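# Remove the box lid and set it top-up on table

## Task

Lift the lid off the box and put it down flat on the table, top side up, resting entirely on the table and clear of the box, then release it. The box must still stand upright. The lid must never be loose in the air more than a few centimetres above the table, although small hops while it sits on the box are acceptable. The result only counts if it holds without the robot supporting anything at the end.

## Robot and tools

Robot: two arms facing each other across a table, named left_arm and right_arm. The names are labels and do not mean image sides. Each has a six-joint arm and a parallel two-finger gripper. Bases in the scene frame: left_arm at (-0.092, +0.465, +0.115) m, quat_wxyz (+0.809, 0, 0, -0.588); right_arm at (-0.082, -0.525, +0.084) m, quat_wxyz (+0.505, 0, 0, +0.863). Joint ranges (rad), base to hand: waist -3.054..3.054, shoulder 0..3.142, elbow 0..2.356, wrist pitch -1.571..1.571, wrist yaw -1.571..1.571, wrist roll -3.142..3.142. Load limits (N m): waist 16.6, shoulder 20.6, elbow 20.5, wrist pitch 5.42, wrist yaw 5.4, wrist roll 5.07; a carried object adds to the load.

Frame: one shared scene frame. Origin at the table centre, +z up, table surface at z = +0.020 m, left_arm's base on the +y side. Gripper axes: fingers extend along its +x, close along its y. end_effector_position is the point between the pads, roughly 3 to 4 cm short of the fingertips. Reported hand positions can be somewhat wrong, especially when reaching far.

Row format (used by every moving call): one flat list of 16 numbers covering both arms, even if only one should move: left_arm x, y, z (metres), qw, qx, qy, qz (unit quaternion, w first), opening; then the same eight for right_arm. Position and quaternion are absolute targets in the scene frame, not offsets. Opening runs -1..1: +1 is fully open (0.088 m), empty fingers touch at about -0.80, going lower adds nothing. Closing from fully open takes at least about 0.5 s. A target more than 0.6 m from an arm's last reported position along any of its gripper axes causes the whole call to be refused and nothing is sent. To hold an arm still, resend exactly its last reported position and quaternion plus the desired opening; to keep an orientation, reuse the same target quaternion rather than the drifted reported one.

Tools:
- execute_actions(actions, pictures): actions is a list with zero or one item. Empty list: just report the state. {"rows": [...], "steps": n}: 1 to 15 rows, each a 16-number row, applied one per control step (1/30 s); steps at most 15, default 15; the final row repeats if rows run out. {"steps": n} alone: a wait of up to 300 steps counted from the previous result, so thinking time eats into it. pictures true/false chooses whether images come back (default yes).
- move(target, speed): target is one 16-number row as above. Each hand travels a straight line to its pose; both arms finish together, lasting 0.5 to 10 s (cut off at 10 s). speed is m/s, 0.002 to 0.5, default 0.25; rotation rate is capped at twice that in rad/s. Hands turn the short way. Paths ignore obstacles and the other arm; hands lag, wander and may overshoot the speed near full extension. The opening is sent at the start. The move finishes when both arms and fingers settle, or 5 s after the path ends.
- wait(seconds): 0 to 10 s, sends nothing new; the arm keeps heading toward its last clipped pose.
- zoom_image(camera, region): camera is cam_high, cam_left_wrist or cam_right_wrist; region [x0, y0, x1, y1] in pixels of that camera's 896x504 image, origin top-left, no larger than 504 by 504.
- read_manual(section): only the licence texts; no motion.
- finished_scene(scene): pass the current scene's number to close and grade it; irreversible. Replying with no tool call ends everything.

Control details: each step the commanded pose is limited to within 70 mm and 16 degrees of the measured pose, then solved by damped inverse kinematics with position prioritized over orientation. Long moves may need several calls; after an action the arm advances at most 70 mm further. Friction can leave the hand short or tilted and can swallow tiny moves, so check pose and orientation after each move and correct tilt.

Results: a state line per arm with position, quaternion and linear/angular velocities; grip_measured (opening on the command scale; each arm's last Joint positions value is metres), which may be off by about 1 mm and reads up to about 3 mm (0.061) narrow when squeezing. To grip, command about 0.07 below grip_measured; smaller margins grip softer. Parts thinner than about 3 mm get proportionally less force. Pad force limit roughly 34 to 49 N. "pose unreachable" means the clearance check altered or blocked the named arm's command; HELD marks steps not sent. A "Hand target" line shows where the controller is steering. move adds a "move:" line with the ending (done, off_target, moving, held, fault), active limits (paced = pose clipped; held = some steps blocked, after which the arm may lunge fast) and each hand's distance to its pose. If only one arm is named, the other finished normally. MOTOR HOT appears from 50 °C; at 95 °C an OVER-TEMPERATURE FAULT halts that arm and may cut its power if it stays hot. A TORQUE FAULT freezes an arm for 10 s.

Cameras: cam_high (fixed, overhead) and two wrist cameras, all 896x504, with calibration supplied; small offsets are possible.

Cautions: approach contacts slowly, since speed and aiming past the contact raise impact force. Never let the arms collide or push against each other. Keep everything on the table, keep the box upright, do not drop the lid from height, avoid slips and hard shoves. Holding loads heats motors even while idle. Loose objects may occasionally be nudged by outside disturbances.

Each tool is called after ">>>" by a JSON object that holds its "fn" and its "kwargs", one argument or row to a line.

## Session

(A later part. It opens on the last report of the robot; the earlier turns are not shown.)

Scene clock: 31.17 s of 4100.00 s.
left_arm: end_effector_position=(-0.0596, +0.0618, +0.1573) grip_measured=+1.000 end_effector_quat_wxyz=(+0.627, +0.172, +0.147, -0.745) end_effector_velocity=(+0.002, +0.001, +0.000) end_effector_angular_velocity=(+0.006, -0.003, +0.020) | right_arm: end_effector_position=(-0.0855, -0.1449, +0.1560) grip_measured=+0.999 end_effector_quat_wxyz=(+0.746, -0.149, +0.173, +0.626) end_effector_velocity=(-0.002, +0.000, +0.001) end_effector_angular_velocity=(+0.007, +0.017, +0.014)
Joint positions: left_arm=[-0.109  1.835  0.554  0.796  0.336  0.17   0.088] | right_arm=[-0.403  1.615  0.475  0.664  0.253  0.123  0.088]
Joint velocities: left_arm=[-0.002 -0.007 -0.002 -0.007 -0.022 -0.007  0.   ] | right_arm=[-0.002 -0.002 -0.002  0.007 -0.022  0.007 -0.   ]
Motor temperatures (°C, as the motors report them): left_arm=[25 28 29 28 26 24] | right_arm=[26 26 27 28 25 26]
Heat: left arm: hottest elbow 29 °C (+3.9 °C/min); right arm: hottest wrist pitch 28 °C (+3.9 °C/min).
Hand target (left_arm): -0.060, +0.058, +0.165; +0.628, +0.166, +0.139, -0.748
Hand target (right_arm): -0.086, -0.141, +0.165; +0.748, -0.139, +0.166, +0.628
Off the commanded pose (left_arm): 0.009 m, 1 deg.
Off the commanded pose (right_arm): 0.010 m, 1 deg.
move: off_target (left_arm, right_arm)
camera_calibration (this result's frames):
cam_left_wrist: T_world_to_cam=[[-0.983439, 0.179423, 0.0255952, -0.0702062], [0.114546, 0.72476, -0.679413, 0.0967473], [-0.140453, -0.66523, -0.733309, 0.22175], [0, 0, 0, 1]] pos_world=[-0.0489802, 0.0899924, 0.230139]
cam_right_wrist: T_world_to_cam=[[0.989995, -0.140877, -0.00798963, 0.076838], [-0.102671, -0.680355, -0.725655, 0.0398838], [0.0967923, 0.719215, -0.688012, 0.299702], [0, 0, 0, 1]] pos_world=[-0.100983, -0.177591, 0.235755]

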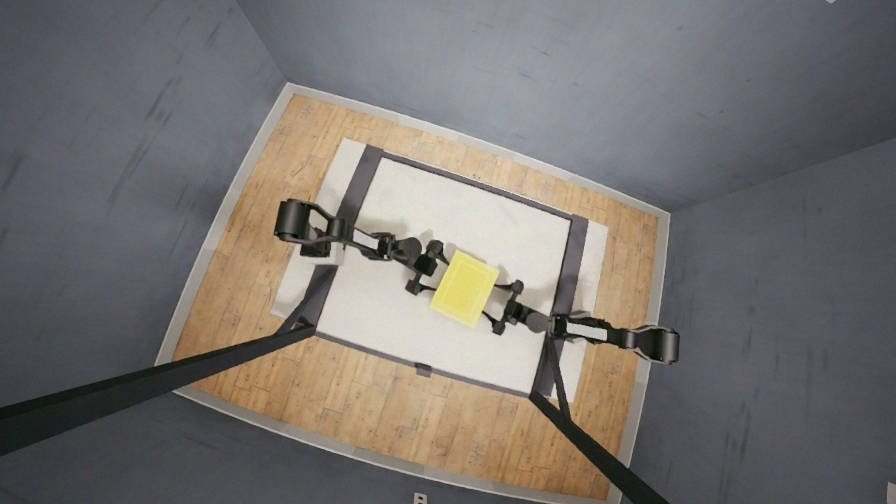

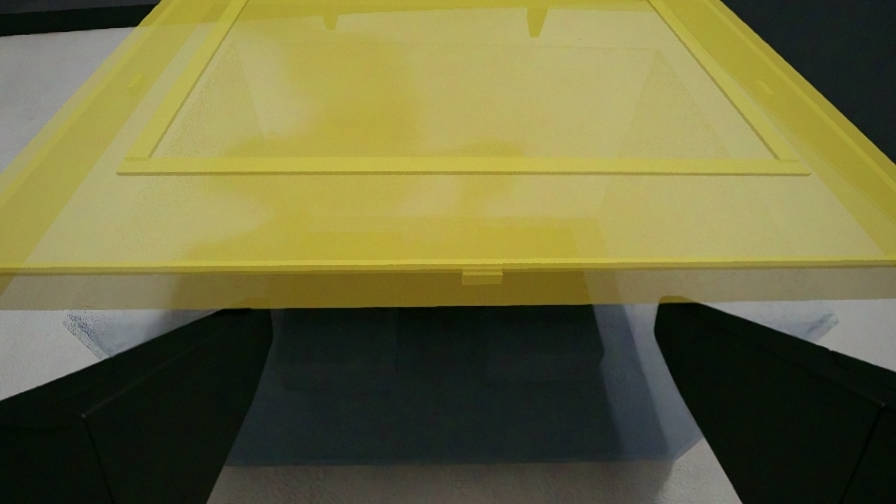

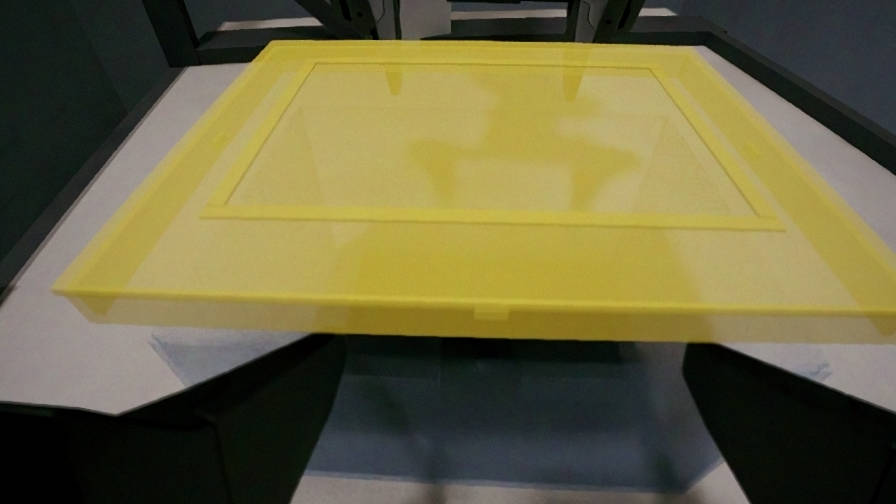

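Lid is free. Rise and slide further under.

>>> {"fn": "move", "kwargs": {
  "target": [-0.06,0.058,0.185,0.628,0.166,0.139,-0.748,1,-0.086,-0.141,0.185,0.748,-0.139,0.166,0.628,1],
  "speed": 0.01
}}

>>> {"fn": "move", "kwargs": {
  "target": [-0.062,0.044,0.185,0.628,0.166,0.139,-0.748,1,-0.084,-0.128,0.185,0.748,-0.139,0.166,0.628,1],
  "speed": 0.008
}}

Scene clock: 34.97 s of 4100.00 s.
left_arm: end_effector_position=(-0.0597, +0.0623, +0.1761) grip_measured=+1.000 end_effector_quat_wxyz=(+0.627, +0.173, +0.148, -0.745) end_effector_velocity=(-0.000, +0.001, +0.002) end_effector_angular_velocity=(-0.003, -0.010, +0.001) | right_arm: end_effector_position=(-0.0856, -0.1446, +0.1754) grip_measured=+0.999 end_effector_quat_wxyz=(+0.745, -0.149, +0.173, +0.626) end_effector_velocity=(+0.000, -0.004, -0.005) end_effector_angular_velocity=(-0.031, +0.006, +0.001)
Joint positions: left_arm=[-0.109  1.75   0.572  0.69   0.337  0.17   0.088] | right_arm=[-0.403  1.534  0.51   0.547  0.253  0.123  0.088]
Joint velocities: left_arm=[-0.002 -0.012 -0.002 -0.007 -0.007  0.007  0.   ] | right_arm=[-0.002 -0.007 -0.002 -0.037 -0.007  0.007 -0.   ]
Motor temperatures (°C, as the motors report them): left_arm=[25 28 29 28 26 24] | right_arm=[26 26 28 28 25 26]
Heat: left arm: hottest elbow 29 °C (+3.4 °C/min); right arm: hottest elbow 28 °C (+3.4 °C/min).
Hand target (left_arm): -0.060, +0.058, +0.185; +0.628, +0.166, +0.139, -0.748
Hand target (right_arm): -0.086, -0.141, +0.185; +0.748, -0.139, +0.166, +0.628
Off the commanded pose (left_arm): 0.010 m, 1 deg.
Off the commanded pose (right_arm): 0.010 m, 1 deg.
move: off_target (left_arm, right_arm)
camera_calibration (this result's frames):
cam_left_wrist: T_world_to_cam=[[-0.98336, 0.179687, 0.0267627, -0.0711403], [0.114304, 0.726471, -0.677624, 0.108747], [-0.141203, -0.663289, -0.734921, 0.235936], [0, 0, 0, 1]] pos_world=[-0.049072, 0.0902749, 0.248988]
cam_right_wrist: T_world_to_cam=[[0.990049, -0.140505, -0.00780146, 0.077235], [-0.102352, -0.680944, -0.725148, 0.0539972], [0.0965747, 0.71873, -0.688549, 0.312862], [0, 0, 0, 1]] pos_world=[-0.101154, -0.177242, 0.255179]

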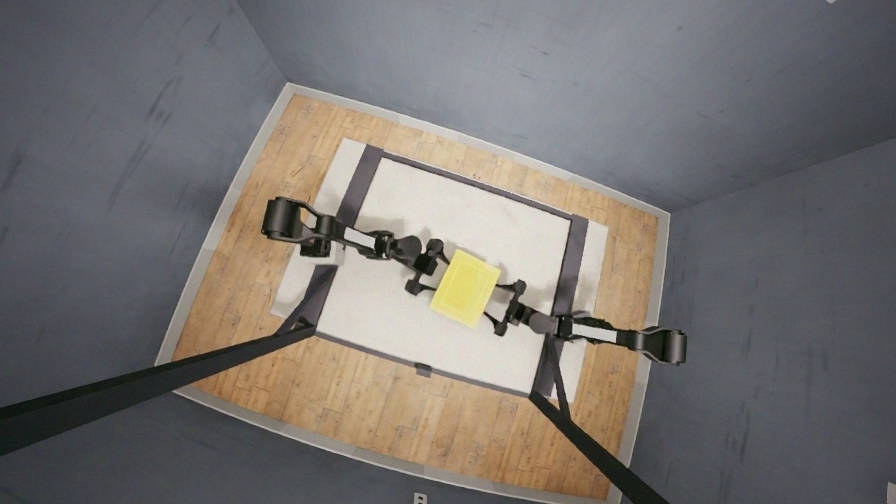

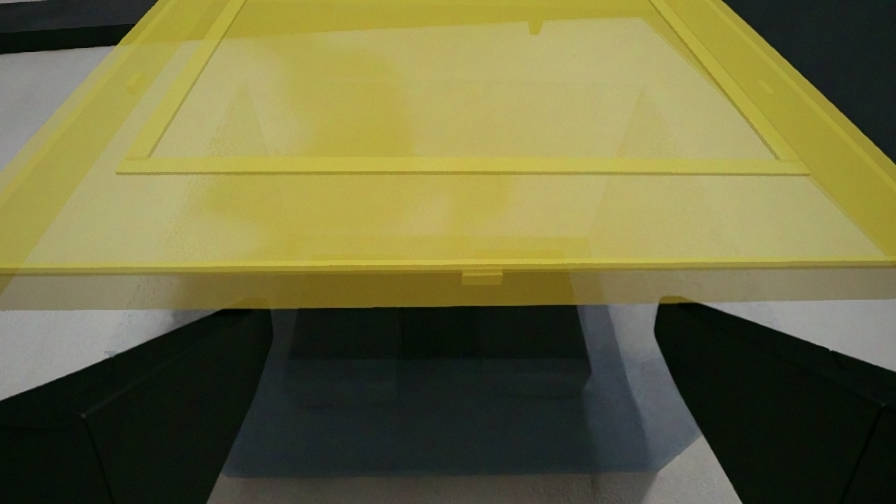

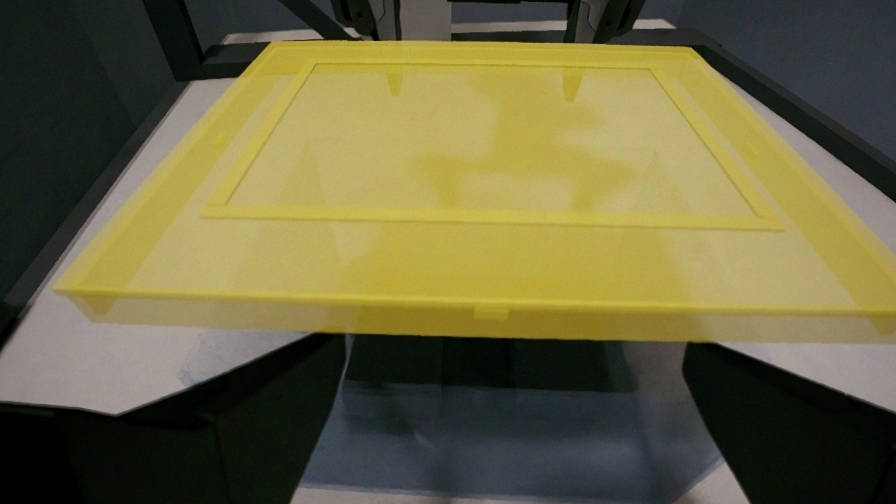

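Scene clock: 37.73 s of 4100.00 s.
left_arm: end_effector_position=(-0.0617, +0.0536, +0.1769) grip_measured=+1.000 end_effector_quat_wxyz=(+0.625, +0.175, +0.148, -0.746) end_effector_velocity=(+0.002, -0.000, +0.001) end_effector_angular_velocity=(-0.002, +0.008, +0.027) | right_arm: end_effector_position=(-0.0866, -0.1369, +0.1740) grip_measured=+0.999 end_effector_quat_wxyz=(+0.742, -0.153, +0.175, +0.629) end_effector_velocity=(-0.002, -0.004, -0.006) end_effector_angular_velocity=(-0.028, -0.006, +0.012)
Joint positions: left_arm=[-0.121  1.77   0.608  0.671  0.329  0.168  0.088] | right_arm=[-0.406  1.565  0.541  0.54   0.242  0.118  0.088]
Joint velocities: left_arm=[-0.002 -0.002 -0.002  0.007 -0.022 -0.022  0.   ] | right_arm=[ 0.002 -0.002 -0.007 -0.022 -0.007 -0.007 -0.   ]
Motor temperatures (°C, as the motors report them): left_arm=[25 28 30 28 26 24] | right_arm=[26 26 28 28 25 26]
Heat: left arm: hottest elbow 30 °C (+4.8 °C/min); right arm: hottest elbow 28 °C (+3.2 °C/min).
Hand target (left_arm): -0.062, +0.044, +0.185; +0.628, +0.166, +0.139, -0.748
Hand target (right_arm): -0.084, -0.128, +0.185; +0.748, -0.139, +0.166, +0.628
Off the commanded pose (left_arm): 0.013 m, 2 deg.
Off the commanded pose (right_arm): 0.014 m, 2 deg.
move: off_target (left_arm, right_arm)
camera_calibration (this result's frames):
cam_left_wrist: T_world_to_cam=[[-0.982691, 0.183442, 0.0258254, -0.0715502], [0.118202, 0.728237, -0.675055, 0.115505], [-0.142641, -0.660318, -0.737316, 0.230649], [0, 0, 0, 1]] pos_world=[-0.0510648, 0.0813115, 0.249881]
cam_right_wrist: T_world_to_cam=[[0.991196, -0.132255, -0.00625394, 0.0802265], [-0.0963334, -0.687962, -0.719325, 0.0567085], [0.0908321, 0.713594, -0.694646, 0.306397], [0, 0, 0, 1]] pos_world=[-0.101888, -0.169019, 0.254131]

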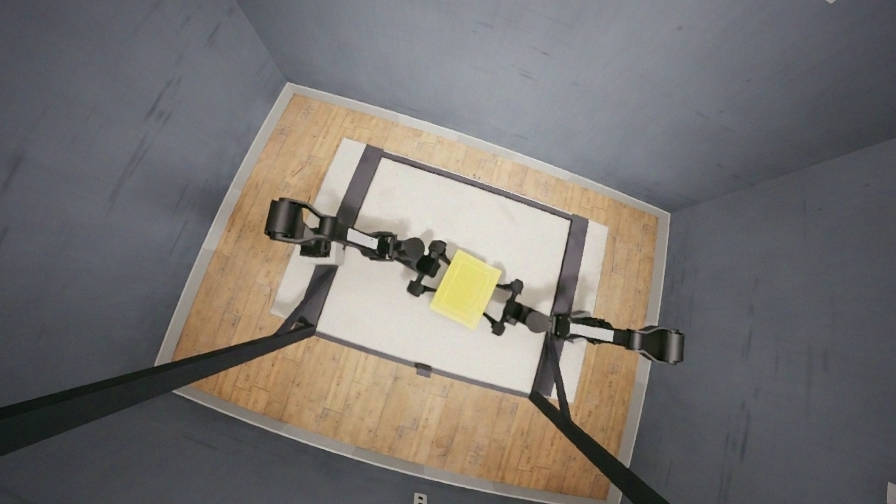

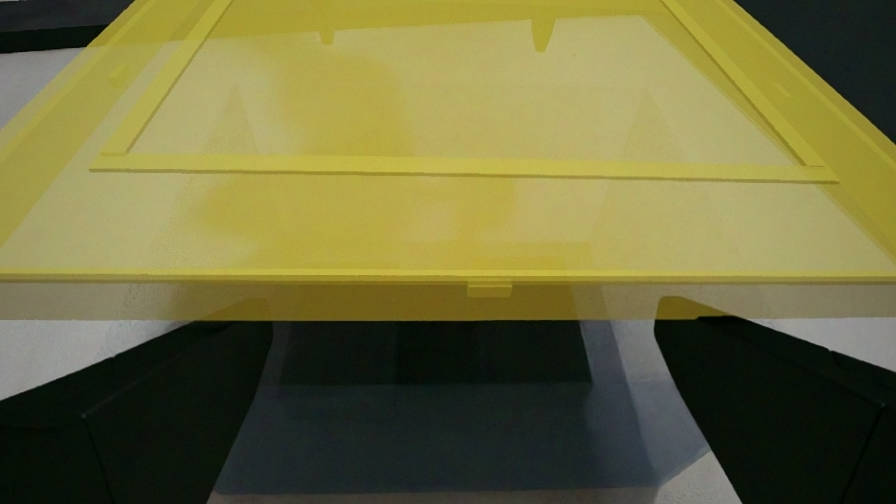

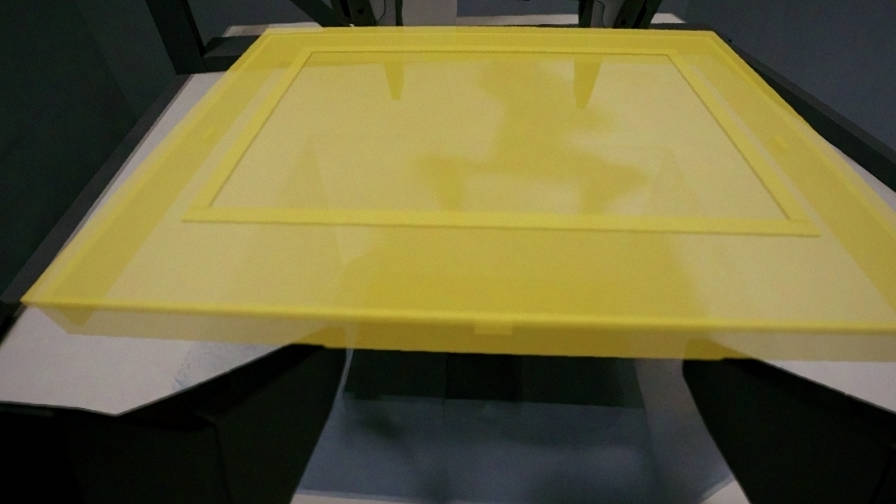

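>>> {"fn": "move", "kwargs": {
  "target": [0.173,0.03,0.185,0.628,0.166,0.139,-0.748,1,0.151,-0.142,0.185,0.748,-0.139,0.166,0.628,1],
  "speed": 0.03
}}

>>> {"fn": "move", "kwargs": {
  "target": [0.173,0.03,0.07,0.628,0.166,0.139,-0.748,1,0.151,-0.142,0.07,0.748,-0.139,0.166,0.628,1],
  "speed": 0.025
}}

Scene clock: 47.30 s of 4100.00 s.
left_arm: end_effector_position=(+0.1763, +0.0384, +0.1806) grip_measured=+1.000 end_effector_quat_wxyz=(+0.633, +0.164, +0.151, -0.741) end_effector_velocity=(-0.003, +0.001, -0.003) end_effector_angular_velocity=(+0.013, +0.025, -0.005) | right_arm: end_effector_position=(+0.1485, -0.1538, +0.1727) grip_measured=+0.999 end_effector_quat_wxyz=(+0.748, -0.140, +0.186, +0.621) end_effector_velocity=(-0.001, -0.002, -0.003) end_effector_angular_velocity=(-0.013, +0.004, +0.022)
Joint positions: left_arm=[0.468 2.129 1.236 0.208 0.816 0.519 0.088] | right_arm=[-1.224  1.771  0.784  0.455 -0.471 -0.236  0.088]
Joint velocities: left_arm=[-0.002  0.002  0.002 -0.022  0.007 -0.007  0.   ] | right_arm=[-0.007  0.002  0.002 -0.022 -0.022 -0.022 -0.001]
Motor temperatures (°C, as the motors report them): left_arm=[25 29 31 29 26 24] | right_arm=[26 26 29 29 25 26]
Heat: left arm: hottest elbow 31 °C (+5.1 °C/min); right arm: hottest elbow 29 °C (+3.8 °C/min).
Hand target (left_arm): +0.172, +0.028, +0.184; +0.627, +0.166, +0.140, -0.748
Hand target (right_arm): +0.150, -0.143, +0.185; +0.748, -0.137, +0.166, +0.628
Off the commanded pose (left_arm): 0.010 m, 2 deg.
Off the commanded pose (right_arm): 0.017 m, 2 deg.
move: off_target (left_arm, right_arm)
camera_calibration (this result's frames):
cam_left_wrist: T_world_to_cam=[[-0.986094, 0.161448, 0.0394193, 0.164027], [0.0909877, 0.722954, -0.684878, 0.107759], [-0.139071, -0.671767, -0.727591, 0.255387], [0, 0, 0, 1]] pos_world=[0.187458, 0.0671734, 0.253153]
cam_right_wrist: T_world_to_cam=[[0.986703, -0.158679, -0.0351938, -0.153485], [-0.135215, -0.681224, -0.719479, 0.0736116], [0.0901914, 0.714671, -0.693622, 0.296199], [0, 0, 0, 1]] pos_world=[0.134683, -0.185894, 0.25301]

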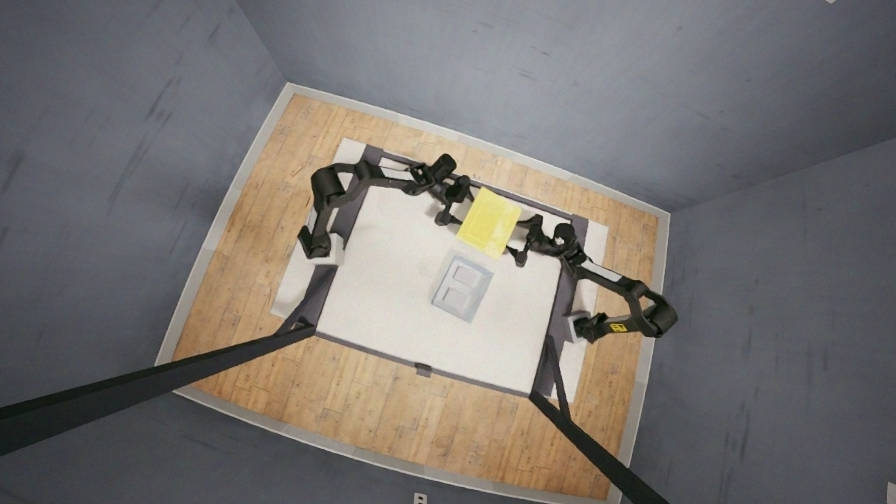

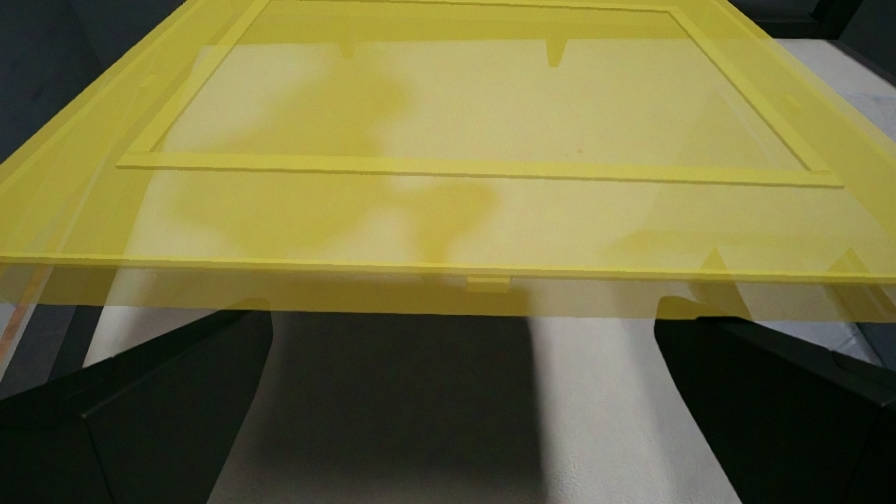

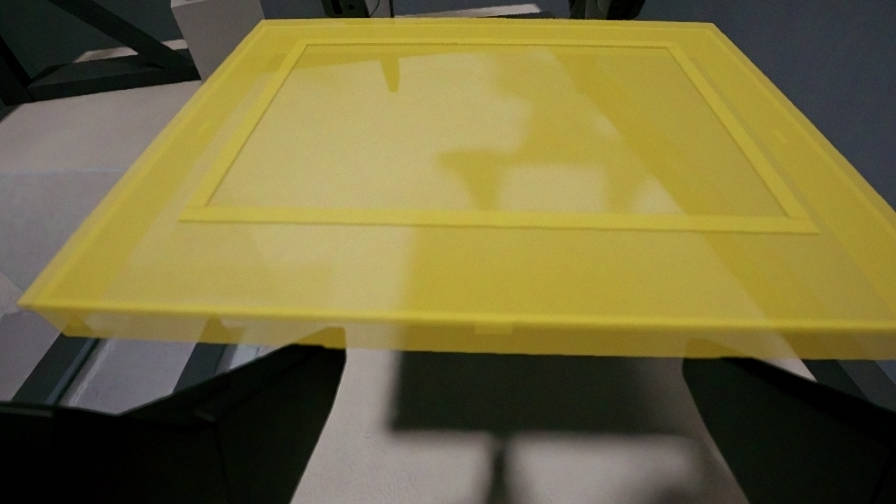

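Scene clock: 52.07 s of 4100.00 s.
left_arm: end_effector_position=(+0.1769, +0.0390, +0.0700) grip_measured=+1.000 end_effector_quat_wxyz=(+0.634, +0.164, +0.148, -0.741) end_effector_velocity=(+0.002, -0.000, -0.002) end_effector_angular_velocity=(+0.009, -0.005, +0.018) | right_arm: end_effector_position=(+0.1487, -0.1518, +0.0633) grip_measured=+0.999 end_effector_quat_wxyz=(+0.748, -0.141, +0.183, +0.623) end_effector_velocity=(+0.001, -0.002, -0.004) end_effector_angular_velocity=(-0.023, -0.008, +0.001)
Joint positions: left_arm=[0.47  2.44  1.209 0.55  0.819 0.522 0.088] | right_arm=[-1.221  2.192  0.727  0.936 -0.471 -0.24   0.088]
Joint velocities: left_arm=[-0.002  0.002 -0.002  0.007 -0.022 -0.007  0.   ] | right_arm=[-0.002  0.002  0.002 -0.022  0.007 -0.022 -0.   ]
Motor temperatures (°C, as the motors report them): left_arm=[25 30 31 29 26 24] | right_arm=[26 27 29 30 25 26]
Heat: left arm: hottest elbow 31 °C (+4.6 °C/min); right arm: hottest wrist pitch 30 °C (+4.6 °C/min).
Hand target (left_arm): +0.172, +0.031, +0.071; +0.628, +0.166, +0.139, -0.747
Hand target (right_arm): +0.150, -0.143, +0.071; +0.748, -0.139, +0.166, +0.628
Off the commanded pose (left_arm): 0.010 m, 1 deg.
Off the commanded pose (right_arm): 0.012 m, 2 deg.
move: off_target (left_arm, right_arm)
camera_calibration (this result's frames):
cam_left_wrist: T_world_to_cam=[[-0.986071, 0.162694, 0.0345674, 0.169171], [0.0946694, 0.719878, -0.687614, 0.0311366], [-0.136755, -0.674764, -0.725253, 0.174902], [0, 0, 0, 1]] pos_world=[0.187786, 0.0680797, 0.14241]
cam_right_wrist: T_world_to_cam=[[0.987655, -0.153783, -0.0298077, -0.156913], [-0.127718, -0.680382, -0.721643, -0.00451265], [0.0906959, 0.716541, -0.691623, 0.218953], [0, 0, 0, 1]] pos_world=[0.134541, -0.18409, 0.143499]

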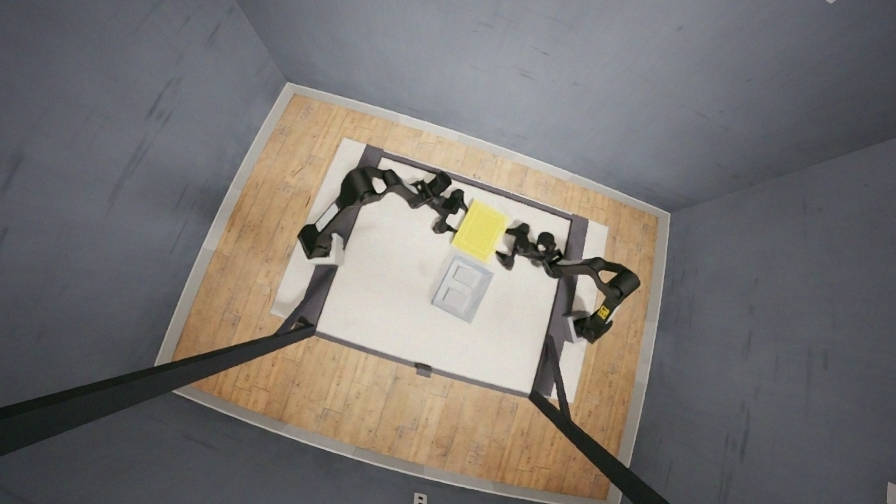

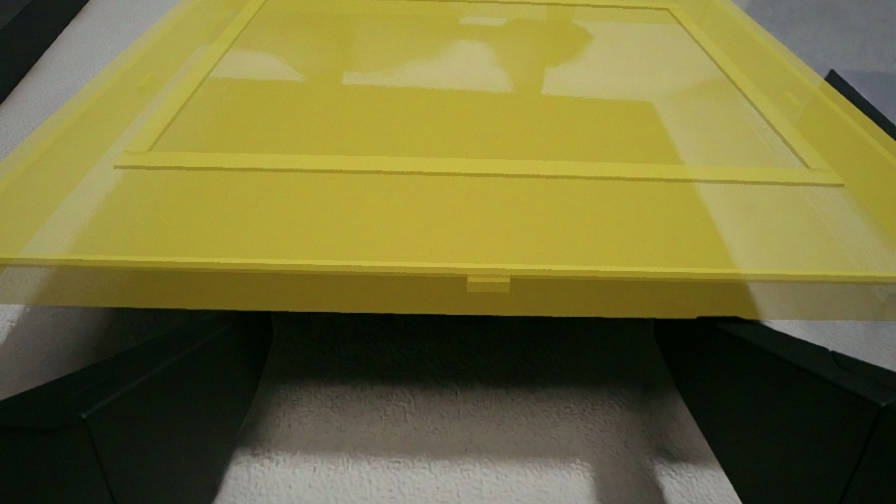

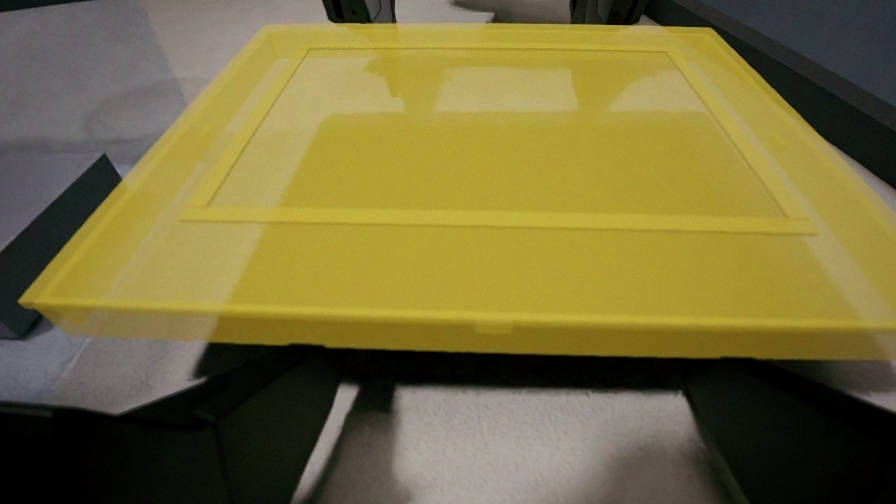

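>>> {"fn": "move", "kwargs": {
  "target": [0.173,0.03,0.044,0.628,0.166,0.139,-0.748,1,0.151,-0.142,0.05,0.748,-0.139,0.166,0.628,1],
  "speed": 0.012
}}

>>> {"fn": "move", "kwargs": {
  "target": [0.183,0.085,0.044,0.628,0.166,0.139,-0.748,1,0.141,-0.197,0.046,0.748,-0.139,0.166,0.628,1],
  "speed": 0.012
}}

Scene clock: 55.37 s of 4100.00 s.
left_arm: end_effector_position=(+0.1776, +0.0388, +0.0500) grip_measured=+1.000 end_effector_quat_wxyz=(+0.631, +0.163, +0.139, -0.745) end_effector_velocity=(+0.001, +0.002, -0.004) end_effector_angular_velocity=(+0.013, +0.012, +0.011) | right_arm: end_effector_position=(+0.1499, -0.1511, +0.0483) grip_measured=+0.999 end_effector_quat_wxyz=(+0.748, -0.141, +0.175, +0.624) end_effector_velocity=(-0.000, -0.001, -0.000) end_effector_angular_velocity=(+0.003, -0.005, +0.007)
Joint positions: left_arm=[0.474 2.514 1.228 0.615 0.833 0.53  0.088] | right_arm=[-1.224  2.269  0.737  1.018 -0.475 -0.245  0.088]
Joint velocities: left_arm=[ 0.002  0.007  0.002 -0.007 -0.007 -0.007  0.   ] | right_arm=[-0.002  0.002 -0.002  0.007 -0.007 -0.007  0.   ]
Motor temperatures (°C, as the motors report them): left_arm=[25 30 31 30 26 24] | right_arm=[26 27 29 30 25 26]
Heat: left arm: hottest elbow 31 °C (+4.3 °C/min); right arm: hottest wrist pitch 30 °C (+4.3 °C/min).
Hand target (left_arm): +0.172, +0.030, +0.044; +0.628, +0.166, +0.139, -0.748
Hand target (right_arm): +0.151, -0.142, +0.050; +0.748, -0.139, +0.166, +0.628
Off the commanded pose (left_arm): 0.012 m, 1 deg.
Off the commanded pose (right_arm): 0.009 m, 1 deg.
move: off_target (left_arm, right_arm)
camera_calibration (this result's frames):
cam_left_wrist: T_world_to_cam=[[-0.98445, 0.174014, 0.0240215, 0.170415], [0.10812, 0.708007, -0.69788, 0.0160753], [-0.138448, -0.684431, -0.715812, 0.160573], [0, 0, 0, 1]] pos_world=[0.188258, 0.0688651, 0.122065]
cam_right_wrist: T_world_to_cam=[[0.988385, -0.15065, -0.0199786, -0.158589], [-0.117253, -0.672344, -0.730894, -0.0146126], [0.0966768, 0.724747, -0.682199, 0.207849], [0, 0, 0, 1]] pos_world=[0.13494, -0.184354, 0.127946]

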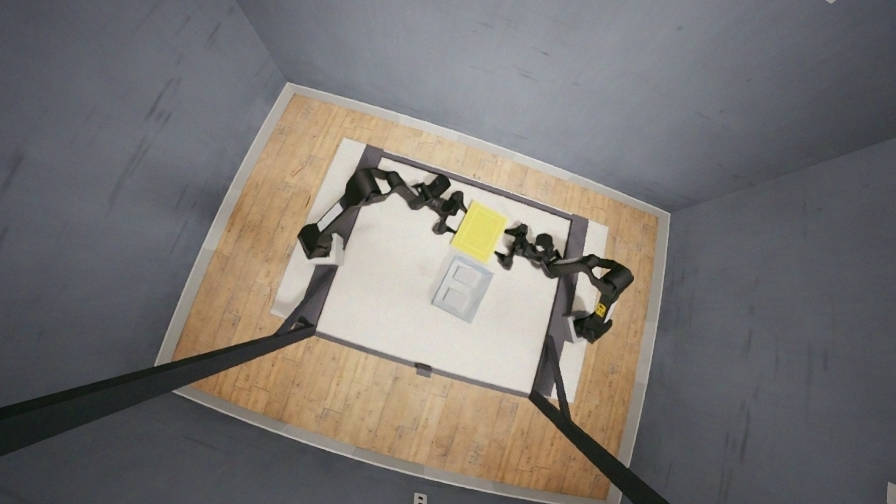

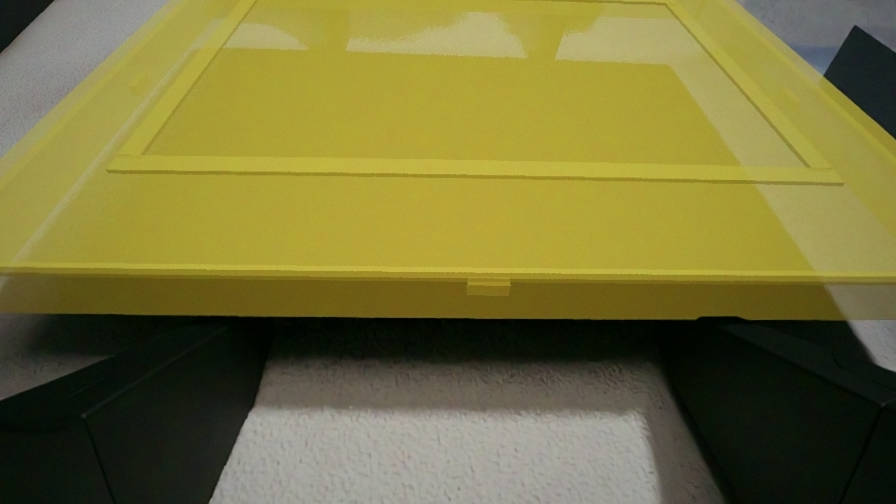

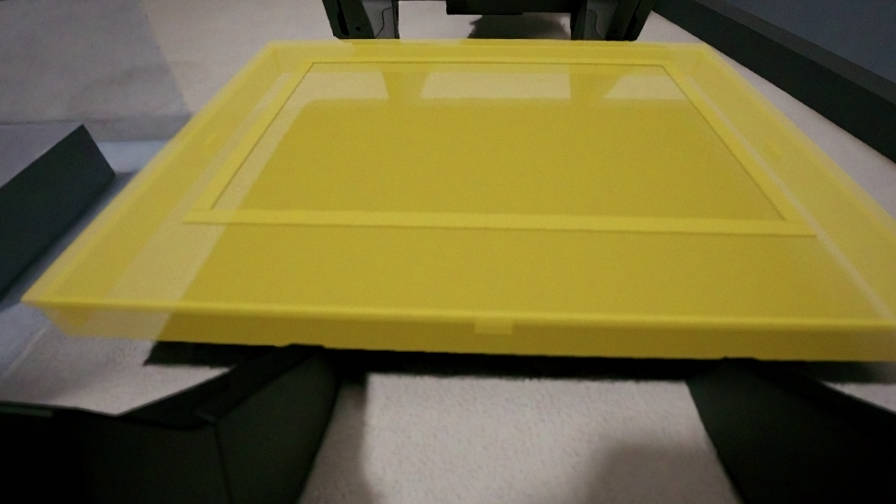

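Scene clock: 59.50 s of 4100.00 s.
left_arm: end_effector_position=(+0.1834, +0.0795, +0.0469) grip_measured=+1.000 end_effector_quat_wxyz=(+0.626, +0.166, +0.131, -0.751) end_effector_velocity=(-0.002, +0.002, -0.001) end_effector_angular_velocity=(+0.003, +0.006, -0.006) | right_arm: end_effector_position=(+0.1407, -0.1949, +0.0450) grip_measured=+0.999 end_effector_quat_wxyz=(+0.747, -0.139, +0.167, +0.628) end_effector_velocity=(-0.004, -0.004, -0.002) end_effector_angular_velocity=(-0.005, +0.013, +0.015)
Joint positions: left_arm=[0.561 2.48  1.134 0.605 0.912 0.638 0.088] | right_arm=[-1.306  2.254  0.579  1.154 -0.556 -0.292  0.088]
Joint velocities: left_arm=[ 0.002 -0.002 -0.007 -0.007  0.007  0.007  0.   ] | right_arm=[-0.007 -0.002 -0.012 -0.007 -0.022 -0.007 -0.   ]
Motor temperatures (°C, as the motors report them): left_arm=[25 32 31 29 26 24] | right_arm=[26 28 29 30 25 26]
Heat: left arm: hottest shoulder 32 °C (+5.0 °C/min); right arm: hottest wrist pitch 30 °C (+4.0 °C/min).
Hand target (left_arm): +0.183, +0.085, +0.044; +0.628, +0.166, +0.139, -0.748
Hand target (right_arm): +0.141, -0.197, +0.046; +0.748, -0.139, +0.166, +0.628
Off the commanded pose (left_arm): 0.006 m, 1 deg.
Off the commanded pose (right_arm): 0.002 m, 0 deg.
move: done
camera_calibration (this result's frames):
cam_left_wrist: T_world_to_cam=[[-0.981408, 0.191538, 0.0122853, 0.167693], [0.128077, 0.701228, -0.701338, -0.0185169], [-0.142948, -0.686725, -0.712723, 0.187889], [0, 0, 0, 1]] pos_world=[0.193805, 0.109893, 0.118866]
cam_right_wrist: T_world_to_cam=[[0.989777, -0.14188, -0.0145474, -0.154861], [-0.105894, -0.66272, -0.741342, -0.0467829], [0.0955406, 0.735304, -0.67097, 0.239962], [0, 0, 0, 1]] pos_world=[0.125397, -0.229421, 0.124072]

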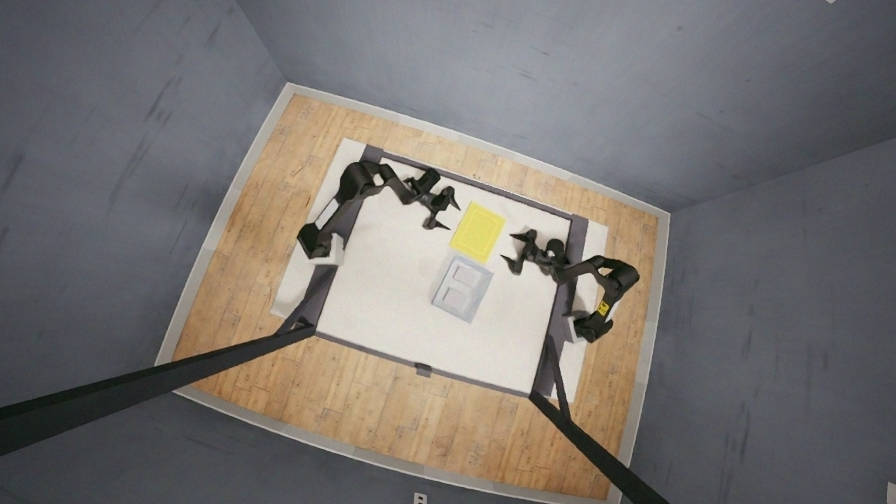

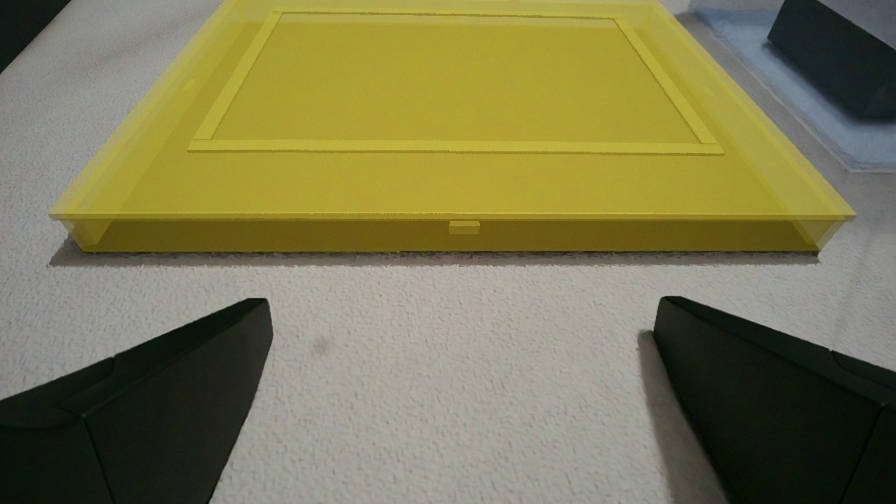

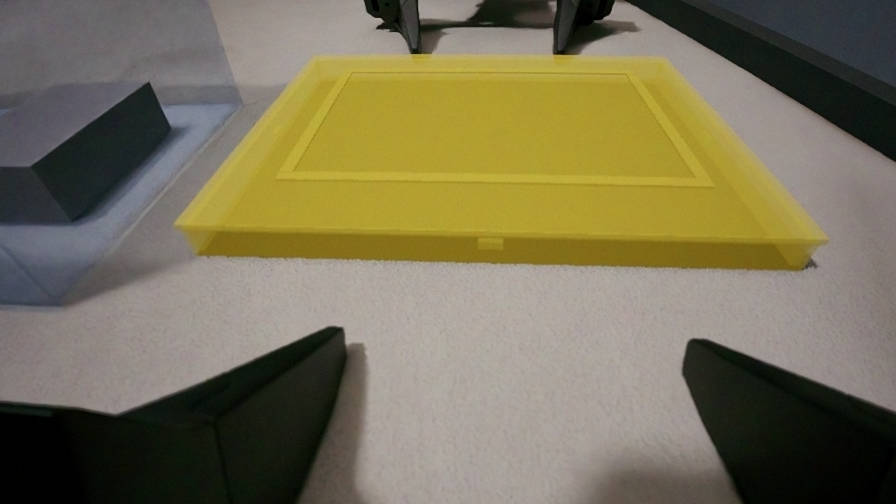

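>>> {"fn": "finished_scene", "kwargs": {
  "scene": 1
}}

The scene is finished: the task was done.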